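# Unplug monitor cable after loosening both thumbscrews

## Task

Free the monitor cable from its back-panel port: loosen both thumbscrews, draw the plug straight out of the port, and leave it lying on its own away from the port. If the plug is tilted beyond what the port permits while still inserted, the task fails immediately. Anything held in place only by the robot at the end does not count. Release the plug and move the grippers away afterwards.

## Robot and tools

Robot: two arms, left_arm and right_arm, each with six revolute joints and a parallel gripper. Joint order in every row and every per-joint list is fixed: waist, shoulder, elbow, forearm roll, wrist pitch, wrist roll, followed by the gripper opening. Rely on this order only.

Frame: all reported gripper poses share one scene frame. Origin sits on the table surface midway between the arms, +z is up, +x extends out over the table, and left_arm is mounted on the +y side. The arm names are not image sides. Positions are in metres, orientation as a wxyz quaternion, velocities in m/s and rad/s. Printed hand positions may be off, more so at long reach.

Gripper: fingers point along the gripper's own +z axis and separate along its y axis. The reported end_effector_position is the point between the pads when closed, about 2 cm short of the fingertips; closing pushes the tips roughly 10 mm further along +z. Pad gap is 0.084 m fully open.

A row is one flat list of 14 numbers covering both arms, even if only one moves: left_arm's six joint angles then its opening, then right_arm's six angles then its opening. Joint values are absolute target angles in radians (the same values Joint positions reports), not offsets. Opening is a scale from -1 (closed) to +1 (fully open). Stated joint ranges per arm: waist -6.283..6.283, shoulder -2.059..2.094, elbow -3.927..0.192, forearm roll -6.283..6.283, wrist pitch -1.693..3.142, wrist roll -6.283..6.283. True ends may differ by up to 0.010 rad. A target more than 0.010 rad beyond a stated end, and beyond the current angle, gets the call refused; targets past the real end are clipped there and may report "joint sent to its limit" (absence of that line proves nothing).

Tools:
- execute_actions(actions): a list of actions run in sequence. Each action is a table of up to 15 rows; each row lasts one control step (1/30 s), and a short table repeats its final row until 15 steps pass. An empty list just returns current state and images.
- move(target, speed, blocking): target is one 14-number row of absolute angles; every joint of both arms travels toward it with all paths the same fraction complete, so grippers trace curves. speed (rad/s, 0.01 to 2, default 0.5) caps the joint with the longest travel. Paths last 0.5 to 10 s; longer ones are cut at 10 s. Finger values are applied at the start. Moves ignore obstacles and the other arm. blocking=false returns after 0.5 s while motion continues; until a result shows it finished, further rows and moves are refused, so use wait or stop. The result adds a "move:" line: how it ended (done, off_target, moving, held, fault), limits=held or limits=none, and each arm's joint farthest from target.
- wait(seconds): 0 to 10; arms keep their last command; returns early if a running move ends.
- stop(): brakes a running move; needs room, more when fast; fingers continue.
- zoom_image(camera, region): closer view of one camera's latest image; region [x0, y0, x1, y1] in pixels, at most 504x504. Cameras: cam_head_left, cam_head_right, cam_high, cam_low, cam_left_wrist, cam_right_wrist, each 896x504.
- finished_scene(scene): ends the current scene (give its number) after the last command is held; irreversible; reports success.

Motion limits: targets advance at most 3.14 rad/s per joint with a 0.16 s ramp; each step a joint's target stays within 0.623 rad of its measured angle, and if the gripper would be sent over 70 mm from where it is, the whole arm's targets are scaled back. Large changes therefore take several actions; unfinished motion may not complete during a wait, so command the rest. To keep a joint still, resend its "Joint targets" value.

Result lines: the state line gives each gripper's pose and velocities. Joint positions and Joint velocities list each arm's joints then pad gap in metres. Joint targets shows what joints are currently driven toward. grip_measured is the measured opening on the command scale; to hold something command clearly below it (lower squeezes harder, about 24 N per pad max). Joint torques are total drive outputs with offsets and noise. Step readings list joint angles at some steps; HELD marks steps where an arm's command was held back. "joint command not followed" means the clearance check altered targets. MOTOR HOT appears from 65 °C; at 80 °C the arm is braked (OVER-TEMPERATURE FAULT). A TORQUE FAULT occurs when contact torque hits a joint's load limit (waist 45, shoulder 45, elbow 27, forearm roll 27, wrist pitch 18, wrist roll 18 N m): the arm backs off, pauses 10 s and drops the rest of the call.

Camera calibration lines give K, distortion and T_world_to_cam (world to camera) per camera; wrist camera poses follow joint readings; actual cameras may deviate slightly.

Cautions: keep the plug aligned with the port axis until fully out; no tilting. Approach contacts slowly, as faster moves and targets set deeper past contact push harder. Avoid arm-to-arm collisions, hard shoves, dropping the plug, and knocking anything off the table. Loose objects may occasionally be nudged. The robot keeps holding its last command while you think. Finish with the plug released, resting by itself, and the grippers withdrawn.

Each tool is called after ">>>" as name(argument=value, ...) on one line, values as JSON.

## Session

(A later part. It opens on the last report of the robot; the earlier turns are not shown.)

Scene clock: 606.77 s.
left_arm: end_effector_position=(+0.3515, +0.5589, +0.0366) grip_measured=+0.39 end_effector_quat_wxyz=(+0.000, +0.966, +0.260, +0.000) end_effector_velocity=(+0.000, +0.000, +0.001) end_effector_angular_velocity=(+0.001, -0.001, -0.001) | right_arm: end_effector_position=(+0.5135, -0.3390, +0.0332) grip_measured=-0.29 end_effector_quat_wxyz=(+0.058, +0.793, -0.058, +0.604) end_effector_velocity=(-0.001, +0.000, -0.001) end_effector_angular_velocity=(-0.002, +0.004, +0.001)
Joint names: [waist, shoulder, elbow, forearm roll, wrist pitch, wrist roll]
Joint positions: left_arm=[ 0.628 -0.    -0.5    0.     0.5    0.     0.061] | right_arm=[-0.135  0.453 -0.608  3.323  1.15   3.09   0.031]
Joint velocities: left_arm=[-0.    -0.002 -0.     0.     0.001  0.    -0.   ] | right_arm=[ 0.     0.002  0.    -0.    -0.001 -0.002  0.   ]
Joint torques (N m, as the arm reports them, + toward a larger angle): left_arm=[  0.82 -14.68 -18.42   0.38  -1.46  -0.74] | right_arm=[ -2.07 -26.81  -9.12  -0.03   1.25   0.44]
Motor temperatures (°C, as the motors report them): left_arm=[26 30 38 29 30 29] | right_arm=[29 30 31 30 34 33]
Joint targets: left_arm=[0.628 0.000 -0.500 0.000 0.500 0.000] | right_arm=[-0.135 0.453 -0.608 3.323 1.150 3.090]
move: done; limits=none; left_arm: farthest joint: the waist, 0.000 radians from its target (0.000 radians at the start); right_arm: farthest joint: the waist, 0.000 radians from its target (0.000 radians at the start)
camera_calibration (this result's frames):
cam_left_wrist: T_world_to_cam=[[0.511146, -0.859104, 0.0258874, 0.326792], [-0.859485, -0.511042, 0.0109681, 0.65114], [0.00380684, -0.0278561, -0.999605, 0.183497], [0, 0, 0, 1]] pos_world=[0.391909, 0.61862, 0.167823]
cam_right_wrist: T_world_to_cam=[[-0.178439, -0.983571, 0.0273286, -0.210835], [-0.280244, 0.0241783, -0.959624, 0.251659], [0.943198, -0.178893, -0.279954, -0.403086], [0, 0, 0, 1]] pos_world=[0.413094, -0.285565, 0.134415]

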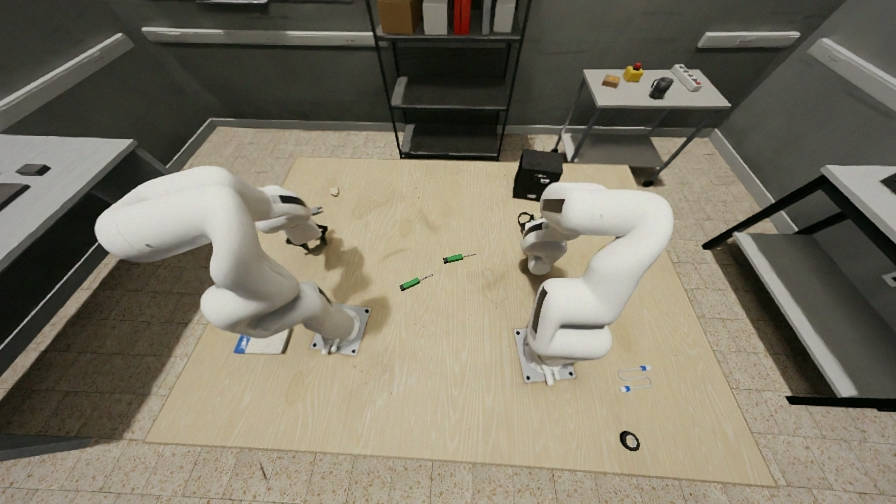

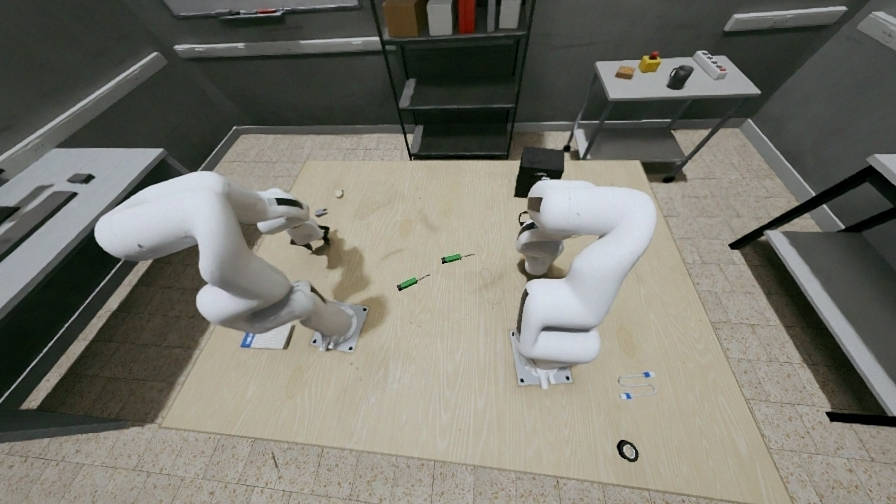

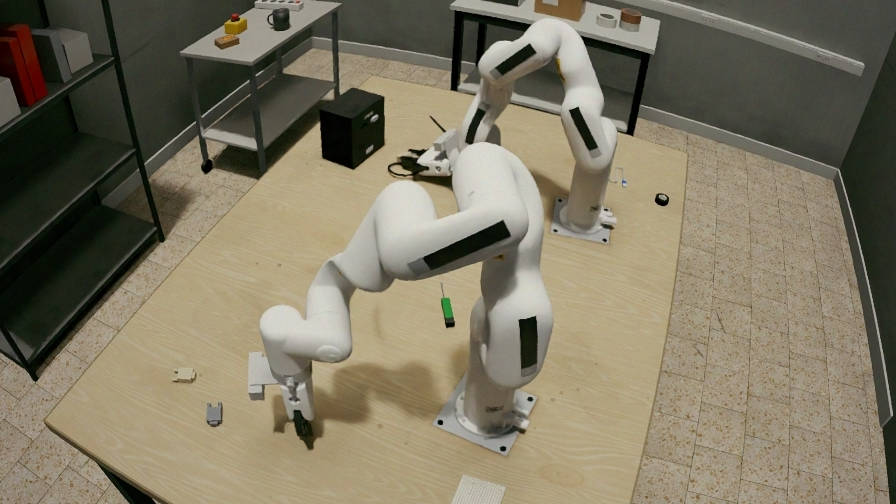

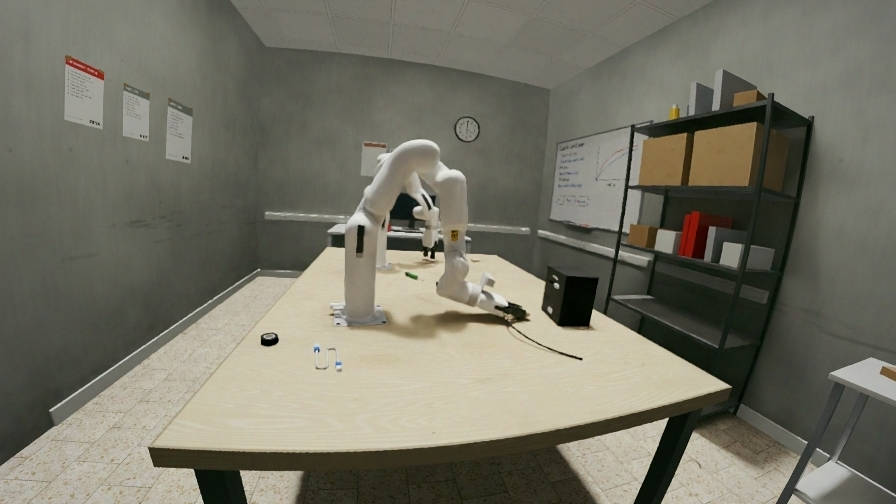

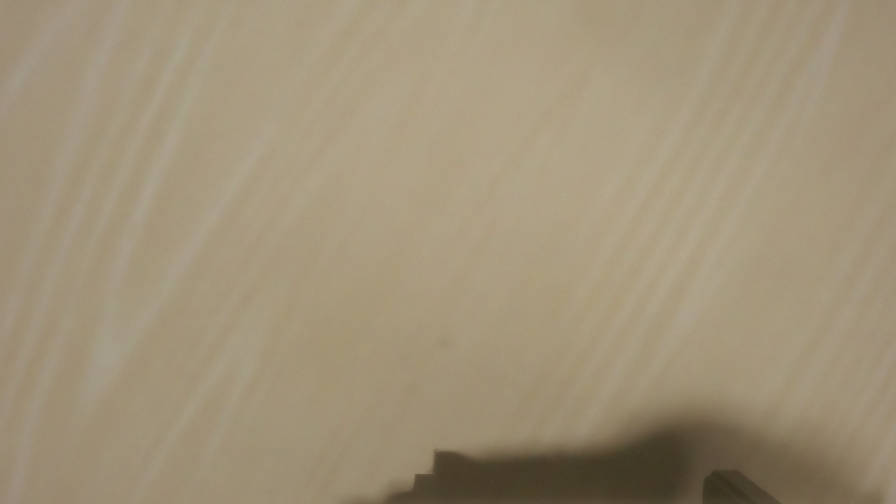

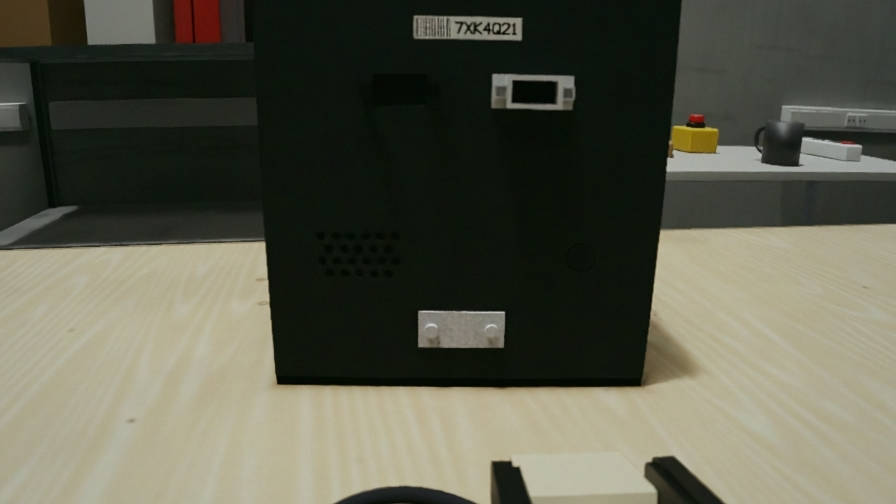

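>>> move(target=[0.628,0,-0.5,0,0.5,0,0.4,-0.135,0.465,-0.608,3.323,1.16,3.09,-1], speed=0.05)

>>> move(target=[0.628,0,-0.5,0,0.5,0,0.4,-0.135,0.465,-0.608,3.323,1.16,3.09,0.5])

>>> move(target=[0.628,0,-0.5,0,0.5,0,0.4,-0.135,0.15,-0.55,3.323,0.8,3.09,0.5], speed=0.3)

Scene clock: 616.10 s.
left_arm: end_effector_position=(+0.3515, +0.5589, +0.0366) grip_measured=+0.39 end_effector_quat_wxyz=(+0.000, +0.966, +0.260, +0.000) end_effector_velocity=(+0.001, +0.000, +0.001) end_effector_angular_velocity=(+0.001, -0.002, -0.001) | right_arm: end_effector_position=(+0.5120, -0.3393, +0.0291) grip_measured=-0.29 end_effector_quat_wxyz=(+0.059, +0.794, -0.058, +0.603) end_effector_velocity=(+0.000, -0.000, +0.000) end_effector_angular_velocity=(-0.001, -0.002, -0.000)
Joint names: [waist, shoulder, elbow, forearm roll, wrist pitch, wrist roll]
Joint positions: left_arm=[ 0.628 -0.    -0.5   -0.     0.5    0.     0.061] | right_arm=[-0.135  0.465 -0.608  3.323  1.16   3.09   0.031]
Joint velocities: left_arm=[-0.    -0.001 -0.001 -0.    -0.     0.    -0.   ] | right_arm=[-0.001  0.001 -0.    -0.     0.003 -0.001  0.   ]
Joint torques (N m, as the arm reports them, + toward a larger angle): left_arm=[  0.72 -13.99 -17.6    0.62  -1.15  -0.62] | right_arm=[ -1.55 -27.01  -8.9   -0.33   1.48   0.33]
Motor temperatures (°C, as the motors report them): left_arm=[26 30 38 29 30 29] | right_arm=[29 30 31 30 33 33]
Joint targets: left_arm=[0.628 0.000 -0.500 0.000 0.500 0.000] | right_arm=[-0.135 0.465 -0.608 3.323 1.160 3.090]
move: done; limits=none; left_arm: farthest joint: the waist, 0.000 radians from its target (0.000 radians at the start); right_arm: farthest joint: the waist, 0.000 radians from its target (0.000 radians at the start)
camera_calibration (this result's frames):
cam_left_wrist: T_world_to_cam=[[0.511146, -0.859104, 0.0258874, 0.326792], [-0.859486, -0.511042, 0.0109684, 0.65114], [0.00380657, -0.0278563, -0.999605, 0.183497], [0, 0, 0, 1]] pos_world=[0.391909, 0.61862, 0.167822]
cam_right_wrist: T_world_to_cam=[[-0.178682, -0.983467, 0.0294241, -0.21121], [-0.282561, 0.0226457, -0.958982, 0.247978], [0.942461, -0.179667, -0.281936, -0.402689], [0, 0, 0, 1]] pos_world=[0.411849, -0.285684, 0.130489]

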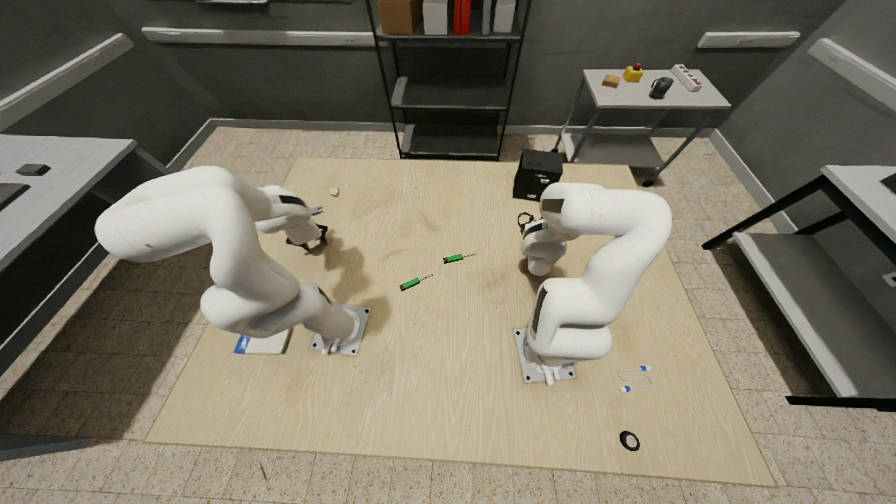

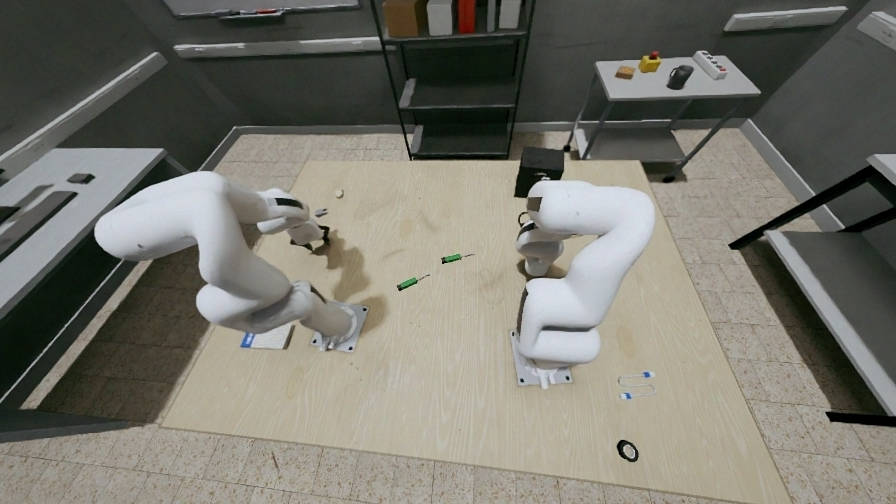

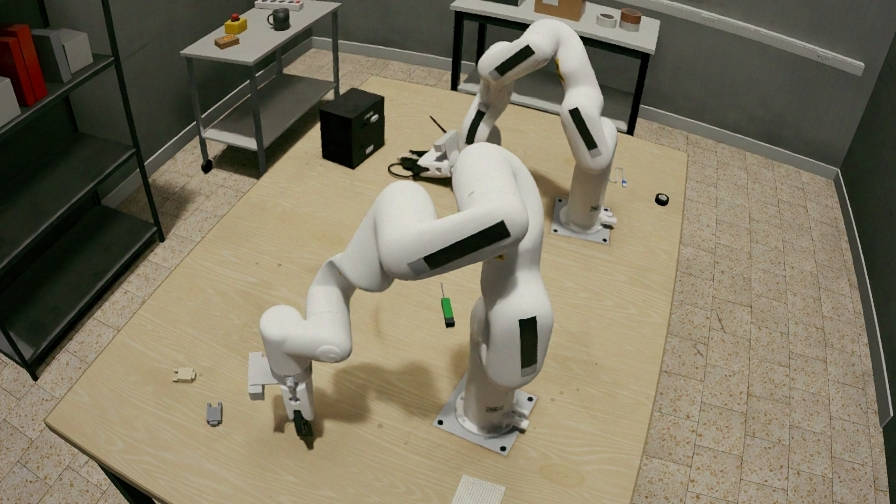

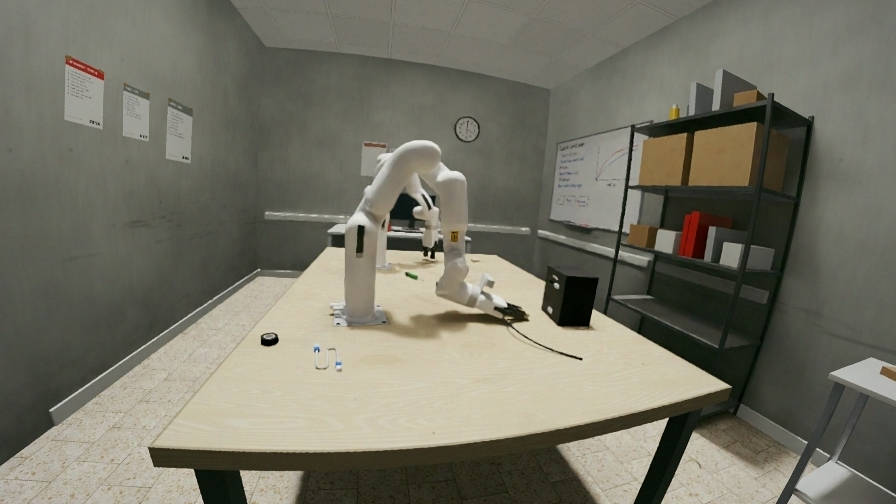

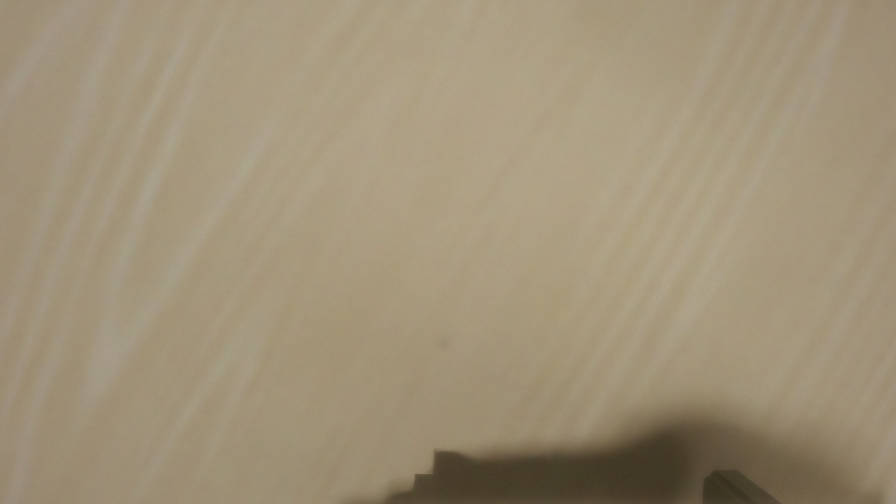

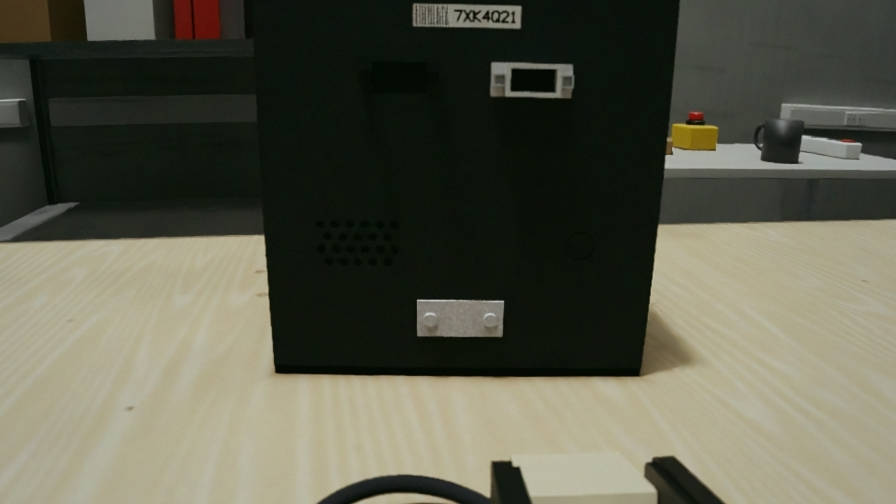

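Scene clock: 616.80 s.
left_arm: end_effector_position=(+0.3515, +0.5589, +0.0366) grip_measured=+0.39 end_effector_quat_wxyz=(+0.000, +0.966, +0.260, +0.000) end_effector_velocity=(-0.000, -0.000, -0.000) end_effector_angular_velocity=(-0.000, +0.001, -0.001) | right_arm: end_effector_position=(+0.5120, -0.3393, +0.0290) grip_measured=+0.49 end_effector_quat_wxyz=(+0.059, +0.794, -0.058, +0.603) end_effector_velocity=(-0.000, -0.000, -0.001) end_effector_angular_velocity=(+0.002, +0.002, -0.000)
Joint names: [waist, shoulder, elbow, forearm roll, wrist pitch, wrist roll]
Joint positions: left_arm=[ 0.628 -0.    -0.5   -0.     0.5   -0.     0.061] | right_arm=[-0.135  0.465 -0.608  3.323  1.16   3.09   0.065]
Joint velocities: left_arm=[-0.001  0.001 -0.     0.     0.     0.    -0.   ] | right_arm=[-0.001  0.     0.    -0.001 -0.002  0.002 -0.   ]
Joint torques (N m, as the arm reports them, + toward a larger angle): left_arm=[  1.54 -14.38 -17.89   0.59  -1.42  -0.57] | right_arm=[ -1.53 -26.84  -8.56  -0.17   1.03   0.36]
Motor temperatures (°C, as the motors report them): left_arm=[26 30 38 29 30 29] | right_arm=[29 30 31 30 33 33]
Joint targets: left_arm=[0.628 0.000 -0.500 0.000 0.500 0.000] | right_arm=[-0.135 0.465 -0.608 3.323 1.160 3.090]
move: done; limits=none; left_arm: farthest joint: the waist, 0.000 radians from its target (0.000 radians at the start); right_arm: farthest joint: the waist, 0.000 radians from its target (0.000 radians at the start)
camera_calibration (this result's frames):
cam_left_wrist: T_world_to_cam=[[0.511146, -0.859104, 0.0258874, 0.326792], [-0.859485, -0.511043, 0.0109682, 0.65114], [0.00380681, -0.0278562, -0.999605, 0.183497], [0, 0, 0, 1]] pos_world=[0.391909, 0.61862, 0.167823]
cam_right_wrist: T_world_to_cam=[[-0.178694, -0.983464, 0.0294544, -0.211215], [-0.282602, 0.0226276, -0.95897, 0.247932], [0.942446, -0.179686, -0.281973, -0.40268], [0, 0, 0, 1]] pos_world=[0.411828, -0.285688, 0.130436]

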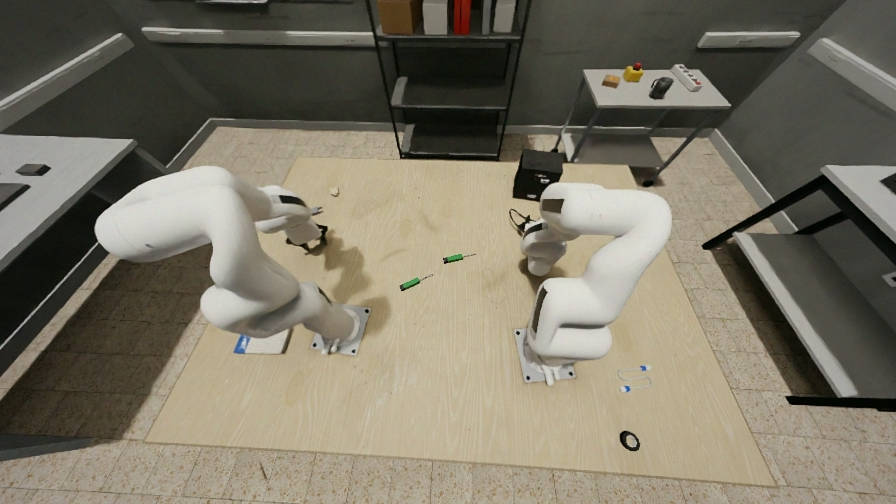

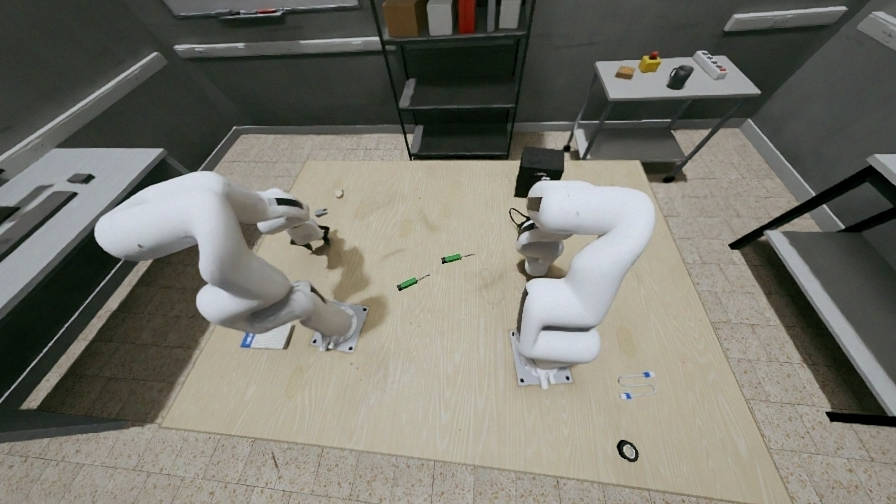

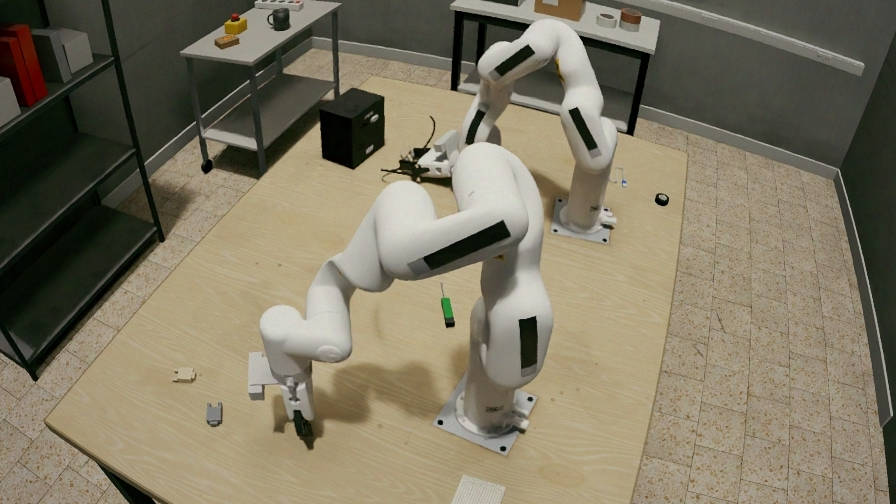

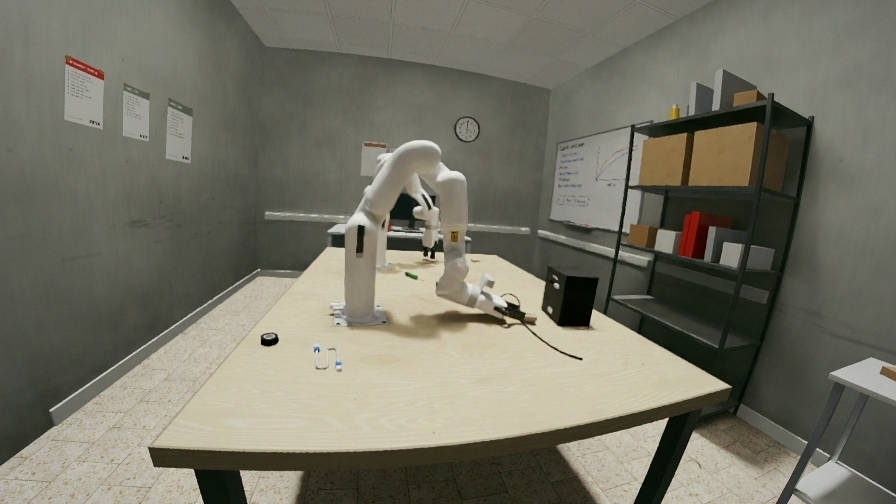

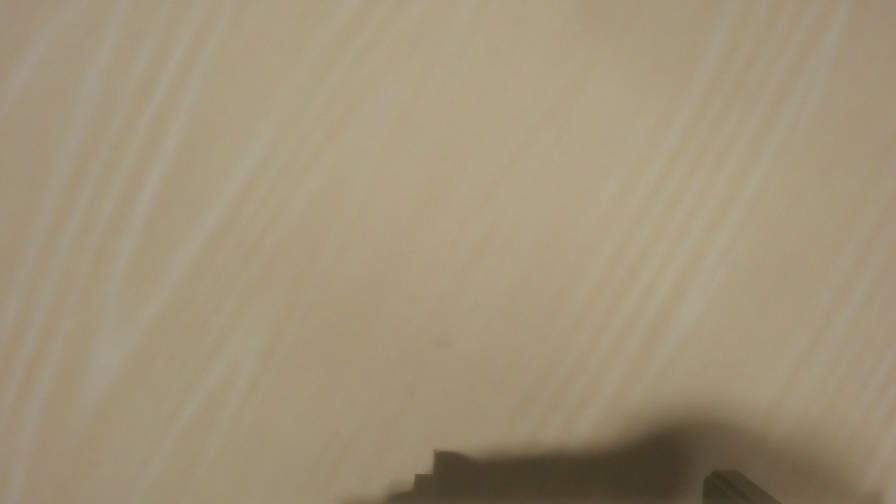

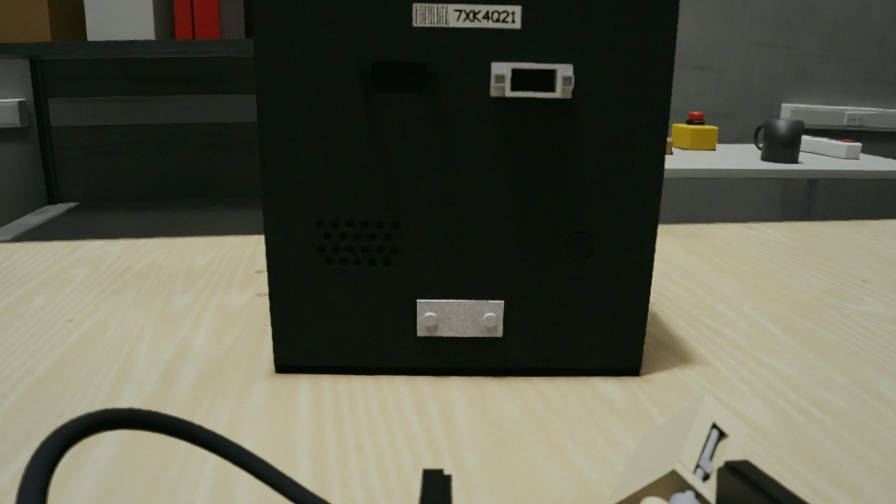

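Scene clock: 618.50 s.
left_arm: end_effector_position=(+0.3515, +0.5589, +0.0366) grip_measured=+0.39 end_effector_quat_wxyz=(+0.000, +0.966, +0.260, +0.000) end_effector_velocity=(+0.000, -0.000, +0.000) end_effector_angular_velocity=(-0.000, -0.000, -0.001) | right_arm: end_effector_position=(+0.4970, -0.3262, +0.0921) grip_measured=+0.49 end_effector_quat_wxyz=(+0.032, +0.824, -0.067, +0.562) end_effector_velocity=(+0.000, +0.000, +0.001) end_effector_angular_velocity=(+0.000, -0.001, +0.001)
Joint names: [waist, shoulder, elbow, forearm roll, wrist pitch, wrist roll]
Joint positions: left_arm=[ 0.628  0.    -0.5    0.     0.5   -0.     0.061] | right_arm=[-0.135  0.15  -0.55   3.323  0.8    3.09   0.065]
Joint velocities: left_arm=[-0.001 -0.001  0.001 -0.     0.     0.    -0.   ] | right_arm=[ 0.001 -0.002 -0.     0.    -0.002  0.    -0.   ]
Joint torques (N m, as the arm reports them, + toward a larger angle): left_arm=[  0.59 -14.44 -17.98   0.72  -1.43  -0.56] | right_arm=[ -1.7  -23.07 -11.86  -0.2    1.1    0.5 ]
Motor temperatures (°C, as the motors report them): left_arm=[26 30 38 29 30 29] | right_arm=[29 30 31 30 33 33]
Joint targets: left_arm=[0.628 0.000 -0.500 0.000 0.500 0.000] | right_arm=[-0.135 0.150 -0.550 3.323 0.800 3.090]
move: done; limits=none; left_arm: farthest joint: the waist, 0.000 radians from its target (0.000 radians at the start); right_arm: farthest joint: the waist, 0.000 radians from its target (0.000 radians at the start)
camera_calibration (this result's frames):
cam_left_wrist: T_world_to_cam=[[0.511146, -0.859104, 0.0258873, 0.326792], [-0.859486, -0.511042, 0.0109682, 0.65114], [0.00380672, -0.0278561, -0.999605, 0.183497], [0, 0, 0, 1]] pos_world=[0.391909, 0.61862, 0.167823]
cam_right_wrist: T_world_to_cam=[[-0.160926, -0.986849, -0.0151994, -0.208705], [-0.375361, 0.0754388, -0.923804, 0.363918], [0.912802, -0.142959, -0.382565, -0.332401], [0, 0, 0, 1]] pos_world=[0.40643, -0.280934, 0.205852]

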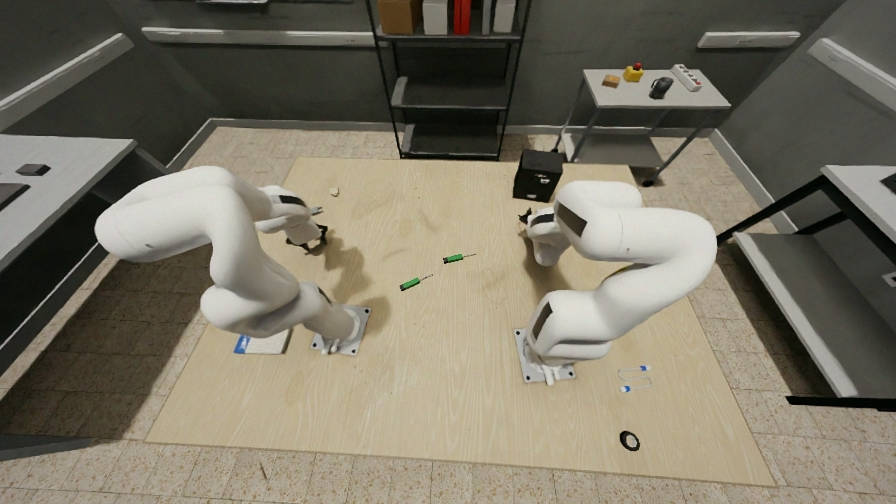

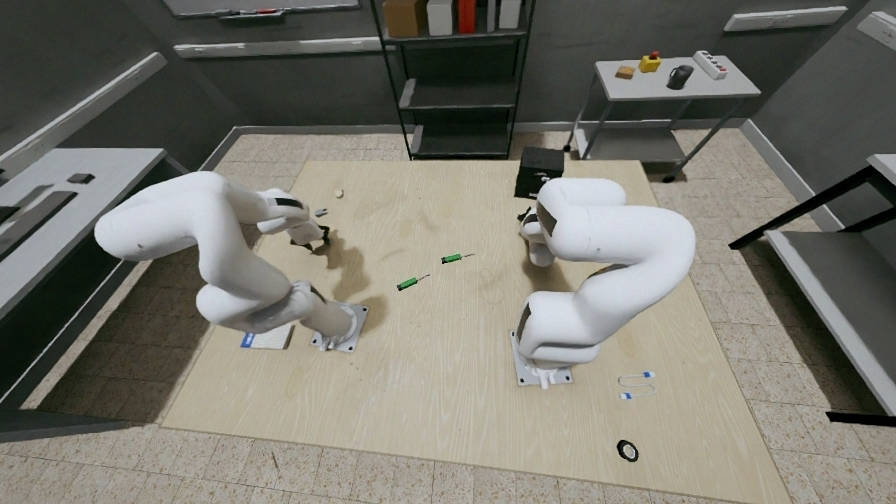

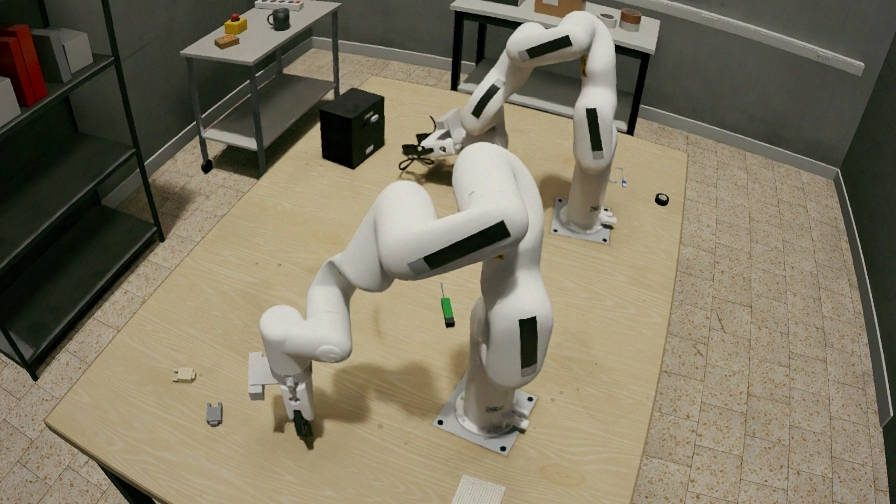

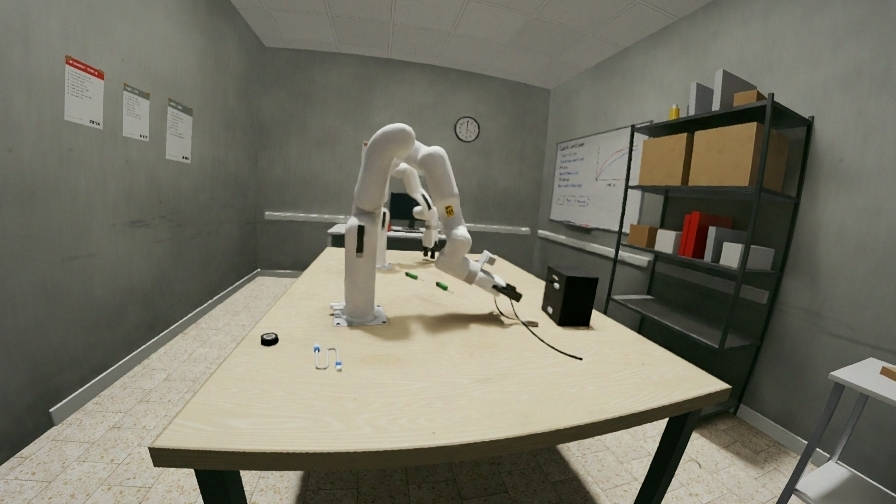

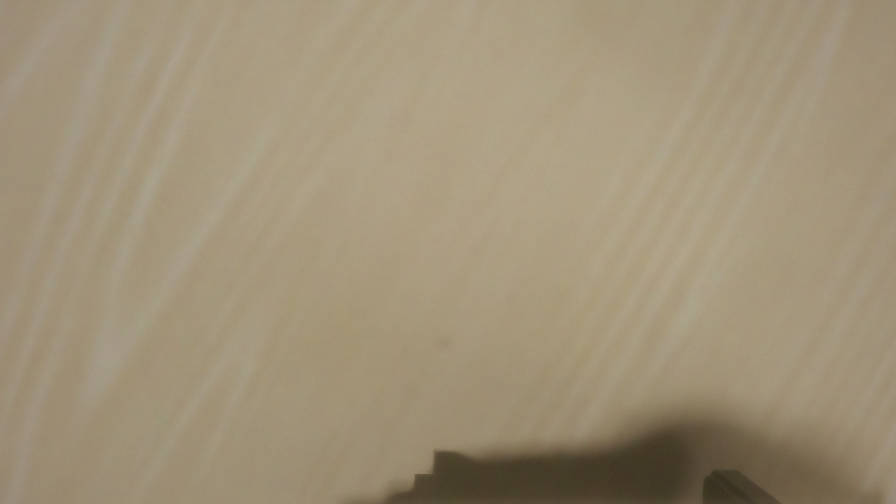

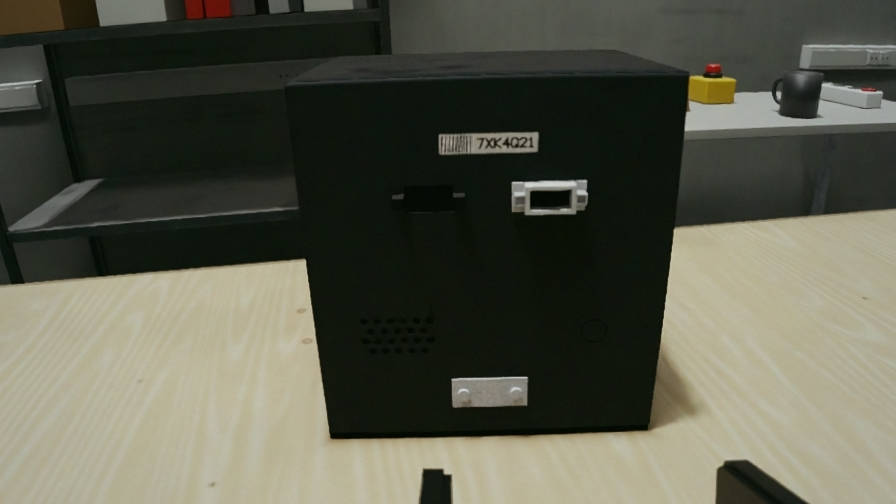

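Cable seems hooked on the gripper. Tilt fingers down while raising the wrist, with fingers wider.

>>> move(target=[0.628,0,-0.5,0,0.5,0,0.4,-0.135,-0.2,-0.55,3.323,-0.1,3.09,1], speed=0.3)

Scene clock: 632.73 s.
left_arm: end_effector_position=(+0.3515, +0.5589, +0.0366) grip_measured=+0.39 end_effector_quat_wxyz=(+0.000, +0.966, +0.260, +0.000) end_effector_velocity=(-0.000, +0.000, +0.000) end_effector_angular_velocity=(+0.000, -0.000, +0.000) | right_arm: end_effector_position=(+0.3708, -0.2852, +0.1136) grip_measured=+1.00 end_effector_quat_wxyz=(-0.029, +0.946, -0.057, +0.319) end_effector_velocity=(-0.000, -0.000, +0.000) end_effector_angular_velocity=(+0.000, +0.001, -0.000)
Joint names: [waist, shoulder, elbow, forearm roll, wrist pitch, wrist roll]
Joint positions: left_arm=[ 0.628 -0.    -0.5    0.     0.5    0.     0.061] | right_arm=[-0.135 -0.2   -0.55   3.323 -0.1    3.09   0.084]
Joint velocities: left_arm=[ 0. -0.  0. -0.  0.  0.  0.] | right_arm=[-0.001 -0.001 -0.    -0.    -0.002  0.    -0.   ]
Joint torques (N m, as the arm reports them, + toward a larger angle): left_arm=[  0.06 -14.53 -18.26   0.06  -1.09  -0.36] | right_arm=[ -1.57 -16.43 -14.36  -0.25   0.14   0.46]
Motor temperatures (°C, as the motors report them): left_arm=[26 30 38 29 30 29] | right_arm=[29 30 31 30 33 33]
Joint targets: left_arm=[0.628 0.000 -0.500 0.000 0.500 0.000] | right_arm=[-0.135 -0.200 -0.550 3.323 -0.100 3.090]
move: done; limits=none; left_arm: farthest joint: the waist, 0.000 radians from its target (0.000 radians at the start); right_arm: farthest joint: the waist, 0.000 radians from its target (0.000 radians at the start)
camera_calibration (this result's frames):
cam_left_wrist: T_world_to_cam=[[0.511146, -0.859104, 0.0258874, 0.326792], [-0.859486, -0.511042, 0.0109681, 0.65114], [0.00380684, -0.0278561, -0.999605, 0.183497], [0, 0, 0, 1]] pos_world=[0.391909, 0.61862, 0.167823]
cam_right_wrist: T_world_to_cam=[[-0.0988843, -0.992002, -0.0784427, -0.205542], [-0.799947, 0.126131, -0.586665, 0.466952], [0.591867, 0.00473803, -0.806021, 0.0060184], [0, 0, 0, 1]] pos_world=[0.349649, -0.262824, 0.262672]

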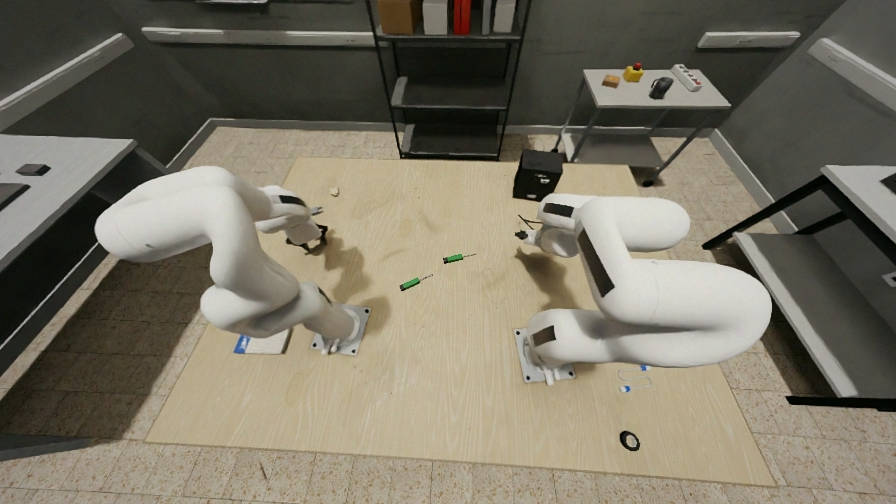

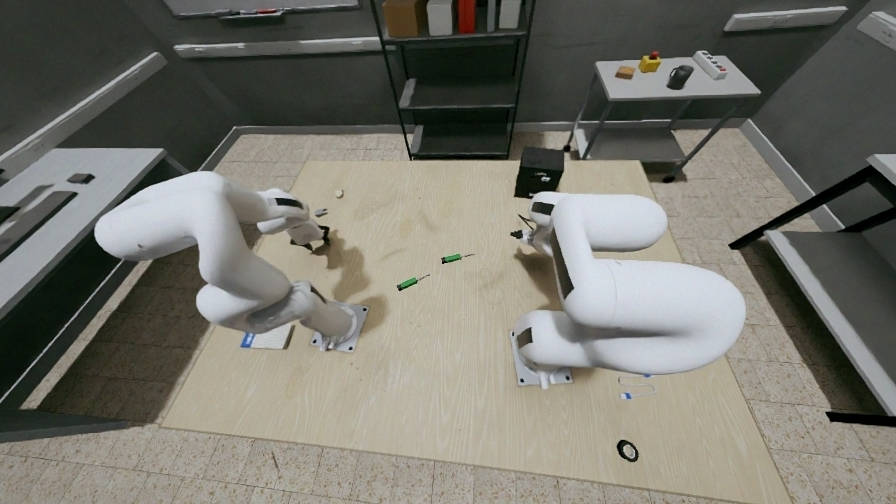

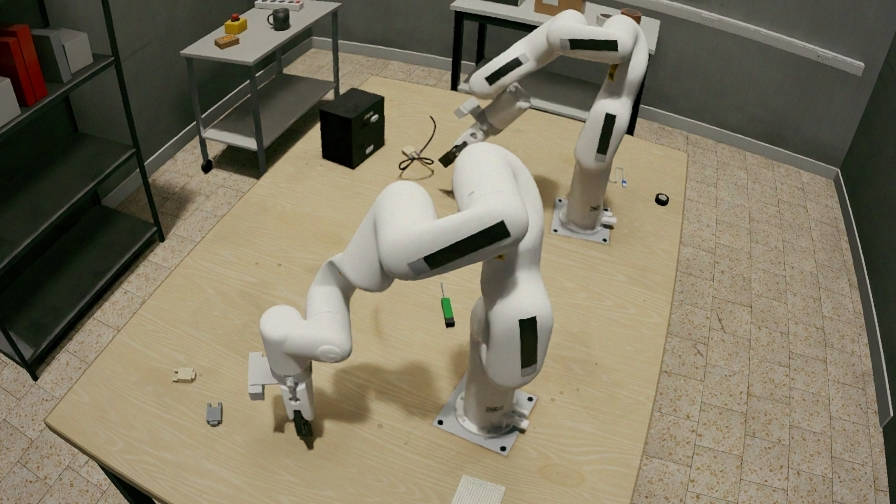

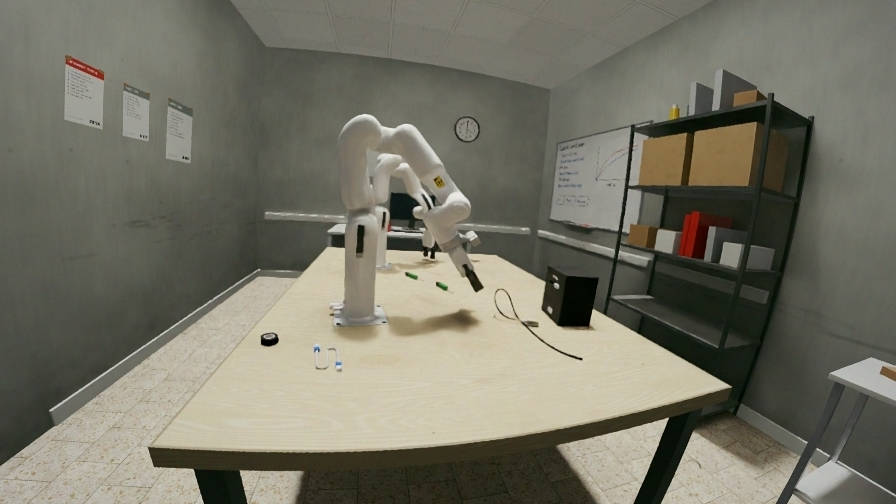

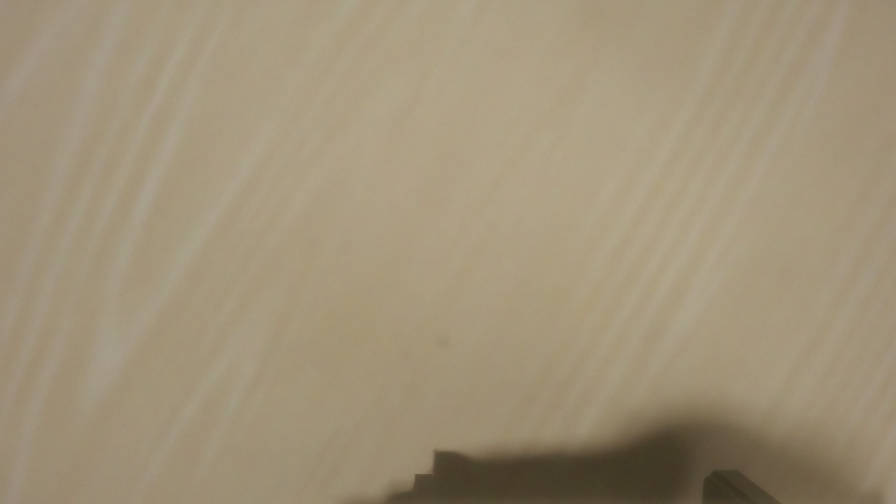

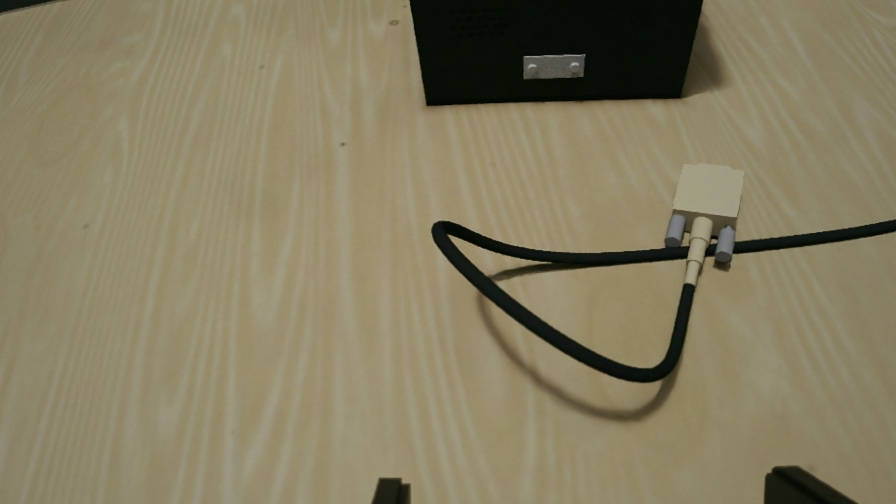

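>>> finished_scene(scene=1)

The scene is finished: the task was done.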